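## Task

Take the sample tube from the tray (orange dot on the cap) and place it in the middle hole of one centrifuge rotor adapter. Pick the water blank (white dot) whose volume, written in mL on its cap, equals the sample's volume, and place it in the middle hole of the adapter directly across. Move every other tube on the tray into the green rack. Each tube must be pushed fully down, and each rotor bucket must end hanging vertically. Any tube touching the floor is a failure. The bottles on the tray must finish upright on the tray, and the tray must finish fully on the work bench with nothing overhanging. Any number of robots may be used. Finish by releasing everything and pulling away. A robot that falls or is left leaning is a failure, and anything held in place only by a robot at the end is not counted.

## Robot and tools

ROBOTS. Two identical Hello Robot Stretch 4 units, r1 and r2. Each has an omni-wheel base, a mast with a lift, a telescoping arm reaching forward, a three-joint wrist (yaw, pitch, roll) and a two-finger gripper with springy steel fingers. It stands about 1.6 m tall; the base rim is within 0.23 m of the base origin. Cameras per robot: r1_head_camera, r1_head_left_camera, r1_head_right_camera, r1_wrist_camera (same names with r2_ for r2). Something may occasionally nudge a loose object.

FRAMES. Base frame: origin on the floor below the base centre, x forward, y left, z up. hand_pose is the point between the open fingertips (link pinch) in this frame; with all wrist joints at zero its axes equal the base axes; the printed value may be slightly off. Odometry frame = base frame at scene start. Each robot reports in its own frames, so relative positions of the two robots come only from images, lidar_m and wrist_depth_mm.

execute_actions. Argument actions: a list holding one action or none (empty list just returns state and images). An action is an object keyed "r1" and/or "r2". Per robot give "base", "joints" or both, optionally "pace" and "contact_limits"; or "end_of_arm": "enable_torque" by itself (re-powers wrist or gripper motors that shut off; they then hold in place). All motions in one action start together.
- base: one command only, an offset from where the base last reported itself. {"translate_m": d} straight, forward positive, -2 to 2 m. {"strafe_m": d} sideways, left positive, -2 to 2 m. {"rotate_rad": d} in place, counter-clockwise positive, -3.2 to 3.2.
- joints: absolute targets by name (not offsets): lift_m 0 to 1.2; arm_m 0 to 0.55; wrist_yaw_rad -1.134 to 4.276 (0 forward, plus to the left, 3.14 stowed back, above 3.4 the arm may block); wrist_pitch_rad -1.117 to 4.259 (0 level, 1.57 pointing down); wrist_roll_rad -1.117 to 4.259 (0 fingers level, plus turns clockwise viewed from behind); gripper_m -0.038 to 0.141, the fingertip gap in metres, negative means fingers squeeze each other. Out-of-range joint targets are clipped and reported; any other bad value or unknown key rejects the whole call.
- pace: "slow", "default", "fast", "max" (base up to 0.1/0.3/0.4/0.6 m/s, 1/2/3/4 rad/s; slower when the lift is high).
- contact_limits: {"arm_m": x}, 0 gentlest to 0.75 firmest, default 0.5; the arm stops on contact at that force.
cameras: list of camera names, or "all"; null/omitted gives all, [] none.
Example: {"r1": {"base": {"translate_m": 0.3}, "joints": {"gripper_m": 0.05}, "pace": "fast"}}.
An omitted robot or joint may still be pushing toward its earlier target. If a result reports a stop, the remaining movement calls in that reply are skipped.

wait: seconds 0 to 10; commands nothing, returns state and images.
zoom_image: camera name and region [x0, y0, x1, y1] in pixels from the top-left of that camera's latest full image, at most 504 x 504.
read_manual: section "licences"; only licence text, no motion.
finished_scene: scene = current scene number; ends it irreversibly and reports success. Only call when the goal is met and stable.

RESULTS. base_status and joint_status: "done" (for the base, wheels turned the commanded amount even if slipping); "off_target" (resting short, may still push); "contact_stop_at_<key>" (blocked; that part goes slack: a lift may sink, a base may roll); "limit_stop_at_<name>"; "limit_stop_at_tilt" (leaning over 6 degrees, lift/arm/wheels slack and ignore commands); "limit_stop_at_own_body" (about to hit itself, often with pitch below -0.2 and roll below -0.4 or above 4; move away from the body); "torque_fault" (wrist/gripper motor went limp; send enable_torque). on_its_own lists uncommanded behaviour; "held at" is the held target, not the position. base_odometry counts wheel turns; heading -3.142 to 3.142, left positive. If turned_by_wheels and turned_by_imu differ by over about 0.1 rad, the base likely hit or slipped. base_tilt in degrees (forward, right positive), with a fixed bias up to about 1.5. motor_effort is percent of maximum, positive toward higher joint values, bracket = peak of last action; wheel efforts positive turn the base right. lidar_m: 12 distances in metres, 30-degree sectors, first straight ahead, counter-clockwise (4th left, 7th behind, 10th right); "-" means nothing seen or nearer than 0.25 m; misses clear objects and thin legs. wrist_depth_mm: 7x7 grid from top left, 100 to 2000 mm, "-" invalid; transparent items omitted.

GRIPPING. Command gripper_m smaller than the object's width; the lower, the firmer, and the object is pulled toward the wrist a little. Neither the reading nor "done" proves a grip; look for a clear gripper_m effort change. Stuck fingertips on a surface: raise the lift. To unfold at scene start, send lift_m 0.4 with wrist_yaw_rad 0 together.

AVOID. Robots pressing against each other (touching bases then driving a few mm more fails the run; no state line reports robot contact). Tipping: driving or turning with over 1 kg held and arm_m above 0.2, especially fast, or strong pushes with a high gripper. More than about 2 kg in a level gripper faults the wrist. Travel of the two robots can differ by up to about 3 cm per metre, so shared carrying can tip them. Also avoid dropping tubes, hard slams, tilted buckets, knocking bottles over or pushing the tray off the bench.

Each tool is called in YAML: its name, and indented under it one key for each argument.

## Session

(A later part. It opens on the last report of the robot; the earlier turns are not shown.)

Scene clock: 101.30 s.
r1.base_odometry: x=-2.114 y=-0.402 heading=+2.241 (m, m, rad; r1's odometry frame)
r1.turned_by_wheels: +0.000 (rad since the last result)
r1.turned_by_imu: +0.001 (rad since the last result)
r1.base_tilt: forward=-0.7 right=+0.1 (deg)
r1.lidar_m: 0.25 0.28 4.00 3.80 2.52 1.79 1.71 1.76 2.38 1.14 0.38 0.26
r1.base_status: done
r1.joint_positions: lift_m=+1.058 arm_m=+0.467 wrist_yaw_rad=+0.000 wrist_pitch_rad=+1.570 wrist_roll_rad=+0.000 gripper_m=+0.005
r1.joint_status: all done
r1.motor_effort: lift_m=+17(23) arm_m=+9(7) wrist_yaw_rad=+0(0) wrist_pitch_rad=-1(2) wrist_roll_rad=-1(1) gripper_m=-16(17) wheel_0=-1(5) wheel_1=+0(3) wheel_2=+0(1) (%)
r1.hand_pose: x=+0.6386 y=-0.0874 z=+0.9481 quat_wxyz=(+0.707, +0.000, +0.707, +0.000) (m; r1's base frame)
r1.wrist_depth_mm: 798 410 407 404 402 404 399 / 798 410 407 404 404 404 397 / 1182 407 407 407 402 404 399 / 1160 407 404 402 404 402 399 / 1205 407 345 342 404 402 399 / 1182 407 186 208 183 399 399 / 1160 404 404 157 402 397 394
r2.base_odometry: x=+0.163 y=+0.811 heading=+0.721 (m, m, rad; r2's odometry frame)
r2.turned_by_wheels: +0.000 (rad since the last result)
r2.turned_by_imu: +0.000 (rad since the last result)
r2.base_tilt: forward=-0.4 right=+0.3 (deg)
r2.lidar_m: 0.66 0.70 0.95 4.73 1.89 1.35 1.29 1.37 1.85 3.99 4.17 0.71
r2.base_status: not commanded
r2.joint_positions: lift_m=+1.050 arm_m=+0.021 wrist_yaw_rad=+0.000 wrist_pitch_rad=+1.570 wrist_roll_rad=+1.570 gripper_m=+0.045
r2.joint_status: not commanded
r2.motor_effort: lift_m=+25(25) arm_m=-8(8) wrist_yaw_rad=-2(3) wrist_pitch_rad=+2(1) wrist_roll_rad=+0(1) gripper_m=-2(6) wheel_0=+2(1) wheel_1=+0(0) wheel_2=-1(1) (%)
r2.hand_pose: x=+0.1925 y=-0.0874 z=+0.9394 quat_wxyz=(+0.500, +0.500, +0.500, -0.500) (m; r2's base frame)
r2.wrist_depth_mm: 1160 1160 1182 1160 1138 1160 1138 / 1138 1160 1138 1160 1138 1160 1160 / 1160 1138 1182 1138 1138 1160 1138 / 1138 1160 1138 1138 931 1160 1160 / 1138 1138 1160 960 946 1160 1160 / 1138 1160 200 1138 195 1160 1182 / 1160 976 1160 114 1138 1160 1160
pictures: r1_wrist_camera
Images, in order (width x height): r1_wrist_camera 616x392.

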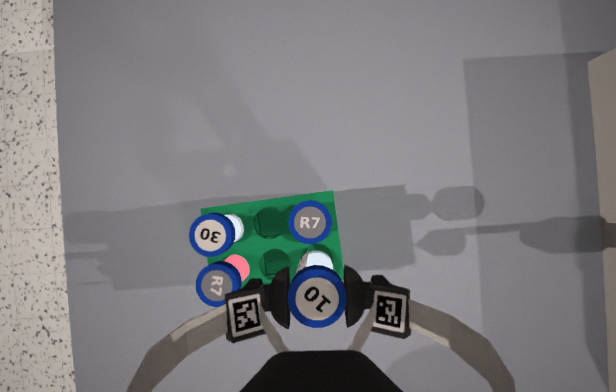

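execute_actions:
  actions:
    - {"r1":{"joints":{"lift_m":0.993},"pace":"slow"}}
  cameras: ["r1_wrist_camera"]

execute_actions:
  actions:
    - {"r1":{"joints":{"gripper_m":0.04}}}
  cameras: []

execute_actions:
  actions:
    - {"r1":{"joints":{"lift_m":1.05}}}
  cameras: ["r1_wrist_camera"]

execute_actions:
  actions:
    - {"r1":{"base":{"translate_m":-0.3},"joints":{"arm_m":0.05},"pace":"fast"}}
  cameras: ["r1_head_camera"]

Scene clock: 103.67 s.
r1.base_odometry: x=-2.114 y=-0.402 heading=+2.241 (m, m, rad; r1's odometry frame)
r1.turned_by_wheels: +0.000 (rad since the last result)
r1.turned_by_imu: +0.001 (rad since the last result)
r1.base_tilt: forward=-0.6 right=+0.1 (deg)
r1.lidar_m: 0.25 0.28 3.99 3.81 2.54 1.80 1.70 1.78 2.37 1.13 0.38 0.26
r1.base_status: not commanded
r1.joint_positions: lift_m=+0.993 arm_m=+0.467 wrist_yaw_rad=+0.000 wrist_pitch_rad=+1.570 wrist_roll_rad=+0.000 gripper_m=+0.005
r1.joint_status: all done
r1.motor_effort: lift_m=+17(16) arm_m=+8(9) wrist_yaw_rad=+1(1) wrist_pitch_rad=-2(1) wrist_roll_rad=-1(1) gripper_m=-16(17) wheel_0=-1(0) wheel_1=+0(0) wheel_2=+0(0) (%)
r1.hand_pose: x=+0.6386 y=-0.0874 z=+0.8831 quat_wxyz=(+0.707, +0.000, +0.707, +0.000) (m; r1's base frame)
r1.wrist_depth_mm: 345 345 342 340 342 336 336 / 347 343 342 340 340 340 336 / 342 345 342 342 338 338 336 / 345 343 340 338 340 336 336 / 347 343 282 246 340 336 336 / 345 343 186 209 183 334 336 / 345 340 342 156 338 334 334
r2.base_odometry: x=+0.163 y=+0.811 heading=+0.721 (m, m, rad; r2's odometry frame)
r2.turned_by_wheels: +0.000 (rad since the last result)
r2.turned_by_imu: +0.000 (rad since the last result)
r2.base_tilt: forward=-0.3 right=+0.4 (deg)
r2.lidar_m: 0.67 0.67 0.98 4.74 1.89 1.38 1.29 1.38 1.84 3.99 4.13 0.69
r2.base_status: not commanded
r2.joint_positions: lift_m=+1.050 arm_m=+0.021 wrist_yaw_rad=+0.000 wrist_pitch_rad=+1.570 wrist_roll_rad=+1.570 gripper_m=+0.045
r2.joint_status: not commanded
r2.motor_effort: lift_m=+25(25) arm_m=-8(8) wrist_yaw_rad=-3(1) wrist_pitch_rad=+1(1) wrist_roll_rad=-1(1) gripper_m=-5(4) wheel_0=+2(1) wheel_1=+0(0) wheel_2=-1(1) (%)
r2.hand_pose: x=+0.1925 y=-0.0874 z=+0.9394 quat_wxyz=(+0.500, +0.500, +0.500, -0.500) (m; r2's base frame)
r2.wrist_depth_mm: 1160 1138 1138 1118 1160 1160 1138 / 1138 1160 1160 1138 1160 1138 1160 / 1138 1160 1160 1160 1138 1160 1138 / 1160 1138 1160 1138 946 1160 1182 / 1118 1160 1160 960 960 1160 1160 / 1160 1182 200 1138 195 1160 1182 / 1160 991 1160 114 1160 1182 1160
pictures: r1_wrist_camera
Images, in order (width x height): r1_wrist_camera 616x392.

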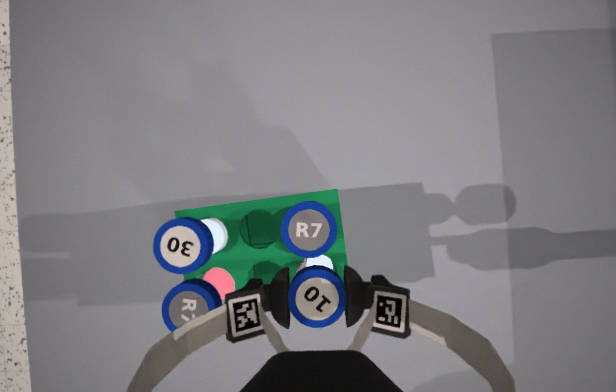

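Scene clock: 104.80 s.
r1.base_odometry: x=-2.114 y=-0.402 heading=+2.241 (m, m, rad; r1's odometry frame)
r1.turned_by_wheels: +0.000 (rad since the last result)
r1.turned_by_imu: +0.000 (rad since the last result)
r1.base_tilt: forward=-0.7 right=+0.1 (deg)
r1.lidar_m: 0.25 0.28 3.99 3.81 2.51 1.80 1.71 1.78 2.37 1.14 0.39 0.28
r1.base_status: not commanded
r1.joint_positions: lift_m=+0.993 arm_m=+0.467 wrist_yaw_rad=+0.000 wrist_pitch_rad=+1.570 wrist_roll_rad=+0.000 gripper_m=+0.040
r1.joint_status: all done
r1.motor_effort: lift_m=+16(17) arm_m=+9(9) wrist_yaw_rad=+0(0) wrist_pitch_rad=-2(1) wrist_roll_rad=-1(1) gripper_m=-3(16) wheel_0=-1(1) wheel_1=+0(0) wheel_2=+0(0) (%)
r1.hand_pose: x=+0.6386 y=-0.0874 z=+0.8831 quat_wxyz=(+0.707, +0.000, +0.707, +0.000) (m; r1's base frame)
r1.wrist_depth_mm: 347 343 342 340 338 338 336 / 345 345 342 340 340 336 336 / 347 345 340 338 340 338 338 / 345 342 342 338 338 336 336 / 345 340 279 227 338 338 336 / 345 343 196 218 186 338 334 / 345 343 342 138 336 336 336
r2.base_odometry: x=+0.163 y=+0.811 heading=+0.721 (m, m, rad; r2's odometry frame)
r2.turned_by_wheels: +0.000 (rad since the last result)
r2.turned_by_imu: +0.000 (rad since the last result)
r2.base_tilt: forward=-0.4 right=+0.4 (deg)
r2.lidar_m: 0.63 0.69 0.97 4.72 1.90 1.37 1.30 1.37 1.87 4.00 4.12 0.69
r2.base_status: not commanded
r2.joint_positions: lift_m=+1.050 arm_m=+0.021 wrist_yaw_rad=+0.000 wrist_pitch_rad=+1.570 wrist_roll_rad=+1.570 gripper_m=+0.045
r2.joint_status: not commanded
r2.motor_effort: lift_m=+25(25) arm_m=-8(8) wrist_yaw_rad=-4(3) wrist_pitch_rad=+1(1) wrist_roll_rad=+1(1) gripper_m=-4(5) wheel_0=+2(1) wheel_1=+0(0) wheel_2=-1(1) (%)
r2.hand_pose: x=+0.1925 y=-0.0874 z=+0.9394 quat_wxyz=(+0.500, +0.500, +0.500, -0.500) (m; r2's base frame)
r2.wrist_depth_mm: 1160 1138 1138 1160 1138 1160 1160 / 1160 1160 1138 1160 1160 1138 1160 / 1138 1138 1160 1160 1138 1160 1160 / 1138 1160 1160 1138 960 1138 1138 / 1138 1160 1138 960 960 1182 1160 / 1160 1138 200 1160 195 1160 1138 / 1160 976 1160 114 1138 1138 1160
pictures: none
No camera images: the call's "cameras" was empty. Leave "cameras" out to get every camera's image.

Scene clock: 105.97 s.
r1.base_odometry: x=-2.114 y=-0.402 heading=+2.241 (m, m, rad; r1's odometry frame)
r1.turned_by_wheels: +0.000 (rad since the last result)
r1.turned_by_imu: +0.000 (rad since the last result)
r1.base_tilt: forward=-0.7 right=+0.2 (deg)
r1.lidar_m: 0.25 0.28 3.97 3.81 2.53 1.80 1.71 1.78 2.41 1.15 0.39 0.27
r1.base_status: not commanded
r1.joint_positions: lift_m=+1.050 arm_m=+0.467 wrist_yaw_rad=+0.000 wrist_pitch_rad=+1.570 wrist_roll_rad=+0.000 gripper_m=+0.040
r1.joint_status: all done
r1.motor_effort: lift_m=+25(26) arm_m=+8(9) wrist_yaw_rad=+1(0) wrist_pitch_rad=-1(1) wrist_roll_rad=-1(1) gripper_m=-2(2) wheel_0=-1(1) wheel_1=+1(0) wheel_2=+0(0) (%)
r1.hand_pose: x=+0.6386 y=-0.0874 z=+0.9394 quat_wxyz=(+0.707, +0.000, +0.707, +0.000) (m; r1's base frame)
r1.wrist_depth_mm: 798 399 402 397 394 394 392 / 788 399 399 397 394 394 392 / 788 397 397 399 392 389 389 / 1182 402 397 394 397 394 392 / 1182 399 338 336 392 394 389 / 1182 399 198 394 187 392 392 / 1160 402 394 138 394 389 389
r2.base_odometry: x=+0.163 y=+0.811 heading=+0.721 (m, m, rad; r2's odometry frame)
r2.turned_by_wheels: +0.000 (rad since the last result)
r2.turned_by_imu: +0.000 (rad since the last result)
r2.base_tilt: forward=-0.4 right=+0.4 (deg)
r2.lidar_m: 0.67 0.69 0.98 4.75 1.89 1.38 1.30 1.35 1.83 3.99 4.15 0.69
r2.base_status: not commanded
r2.joint_positions: lift_m=+1.050 arm_m=+0.021 wrist_yaw_rad=+0.000 wrist_pitch_rad=+1.570 wrist_roll_rad=+1.570 gripper_m=+0.045
r2.joint_status: not commanded
r2.motor_effort: lift_m=+25(25) arm_m=-8(8) wrist_yaw_rad=-3(1) wrist_pitch_rad=+1(1) wrist_roll_rad=+0(1) gripper_m=-5(5) wheel_0=+2(2) wheel_1=+0(0) wheel_2=-1(1) (%)
r2.hand_pose: x=+0.1925 y=-0.0874 z=+0.9394 quat_wxyz=(+0.500, +0.500, +0.500, -0.500) (m; r2's base frame)
r2.wrist_depth_mm: 1138 1138 1138 1160 1160 1160 1182 / 1138 1160 1160 1138 1182 1160 1160 / 1118 1160 1160 1138 1138 1160 1160 / 1138 1138 1118 1160 931 1160 1182 / 1160 1160 1160 976 946 1138 1160 / 1160 1138 200 1182 195 1160 1160 / 1138 976 1160 114 1160 1182 1160
pictures: r1_wrist_camera
Images, in order (width x height): r1_wrist_camera 616x392.

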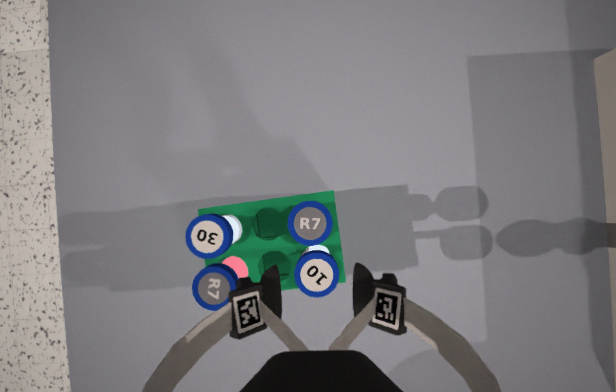

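Scene clock: 108.30 s.
r1.base_odometry: x=-1.928 y=-0.637 heading=+2.241 (m, m, rad; r1's odometry frame)
r1.turned_by_wheels: +0.000 (rad since the last result)
r1.turned_by_imu: +0.002 (rad since the last result)
r1.base_tilt: forward=-0.7 right=+0.2 (deg)
r1.lidar_m: 0.55 0.57 3.99 3.81 2.11 1.47 1.41 1.46 1.99 4.93 0.79 0.59
r1.base_status: done
r1.joint_positions: lift_m=+1.050 arm_m=+0.052 wrist_yaw_rad=+0.000 wrist_pitch_rad=+1.570 wrist_roll_rad=+0.000 gripper_m=+0.040
r1.joint_status: all done
r1.motor_effort: lift_m=+25(25) arm_m=-9(12) wrist_yaw_rad=+1(0) wrist_pitch_rad=-2(2) wrist_roll_rad=-1(1) gripper_m=-4(4) wheel_0=+0(7) wheel_1=-1(8) wheel_2=-1(8) (%)
r1.hand_pose: x=+0.2225 y=-0.0874 z=+0.9394 quat_wxyz=(+0.707, +0.000, +0.707, +0.000) (m; r1's base frame)
r1.wrist_depth_mm: 1160 1160 1160 1160 1160 1138 1160 / 1182 1160 1138 1138 1138 1160 1118 / 1160 1182 1182 1160 1160 1160 1160 / 1182 1182 1138 1182 1160 1118 1160 / 1160 1182 1182 946 1182 1160 1138 / 1160 1182 197 946 187 1138 1138 / 1160 1160 1182 138 1138 1138 1118
r2.base_odometry: x=+0.163 y=+0.811 heading=+0.721 (m, m, rad; r2's odometry frame)
r2.turned_by_wheels: +0.000 (rad since the last result)
r2.turned_by_imu: +0.000 (rad since the last result)
r2.base_tilt: forward=-0.4 right=+0.3 (deg)
r2.lidar_m: 0.65 0.68 0.97 4.73 1.88 1.35 1.30 1.35 1.88 3.98 4.14 0.70
r2.base_status: not commanded
r2.joint_positions: lift_m=+1.050 arm_m=+0.021 wrist_yaw_rad=+0.000 wrist_pitch_rad=+1.570 wrist_roll_rad=+1.570 gripper_m=+0.045
r2.joint_status: not commanded
r2.motor_effort: lift_m=+25(25) arm_m=-8(8) wrist_yaw_rad=-2(2) wrist_pitch_rad=+1(1) wrist_roll_rad=+0(0) gripper_m=-4(4) wheel_0=+1(2) wheel_1=+0(0) wheel_2=-1(1) (%)
r2.hand_pose: x=+0.1925 y=-0.0874 z=+0.9394 quat_wxyz=(+0.500, +0.500, +0.500, -0.500) (m; r2's base frame)
r2.wrist_depth_mm: 1160 1160 1160 1138 1160 1160 1160 / 1138 1160 1160 1138 1138 1160 1160 / 1160 1160 1138 1160 1138 1118 1138 / 1118 1138 1160 1138 946 1160 1138 / 1138 1138 1182 960 931 1182 1138 / 1138 1138 200 1160 195 1160 1182 / 1160 991 1160 114 1160 1160 1138
pictures: r1_head_camera
Images, in order (width x height): r1_head_camera 420x560.

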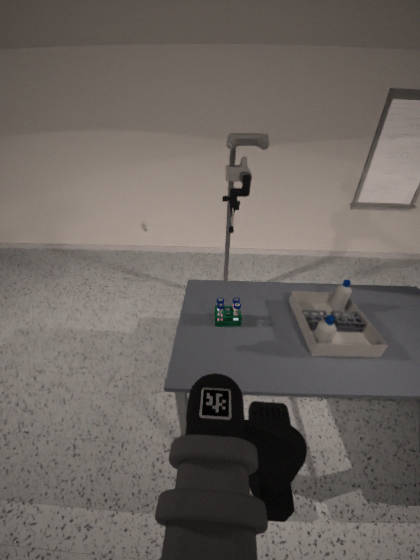

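finished_scene:
  scene: 2

The scene is finished: the task was done.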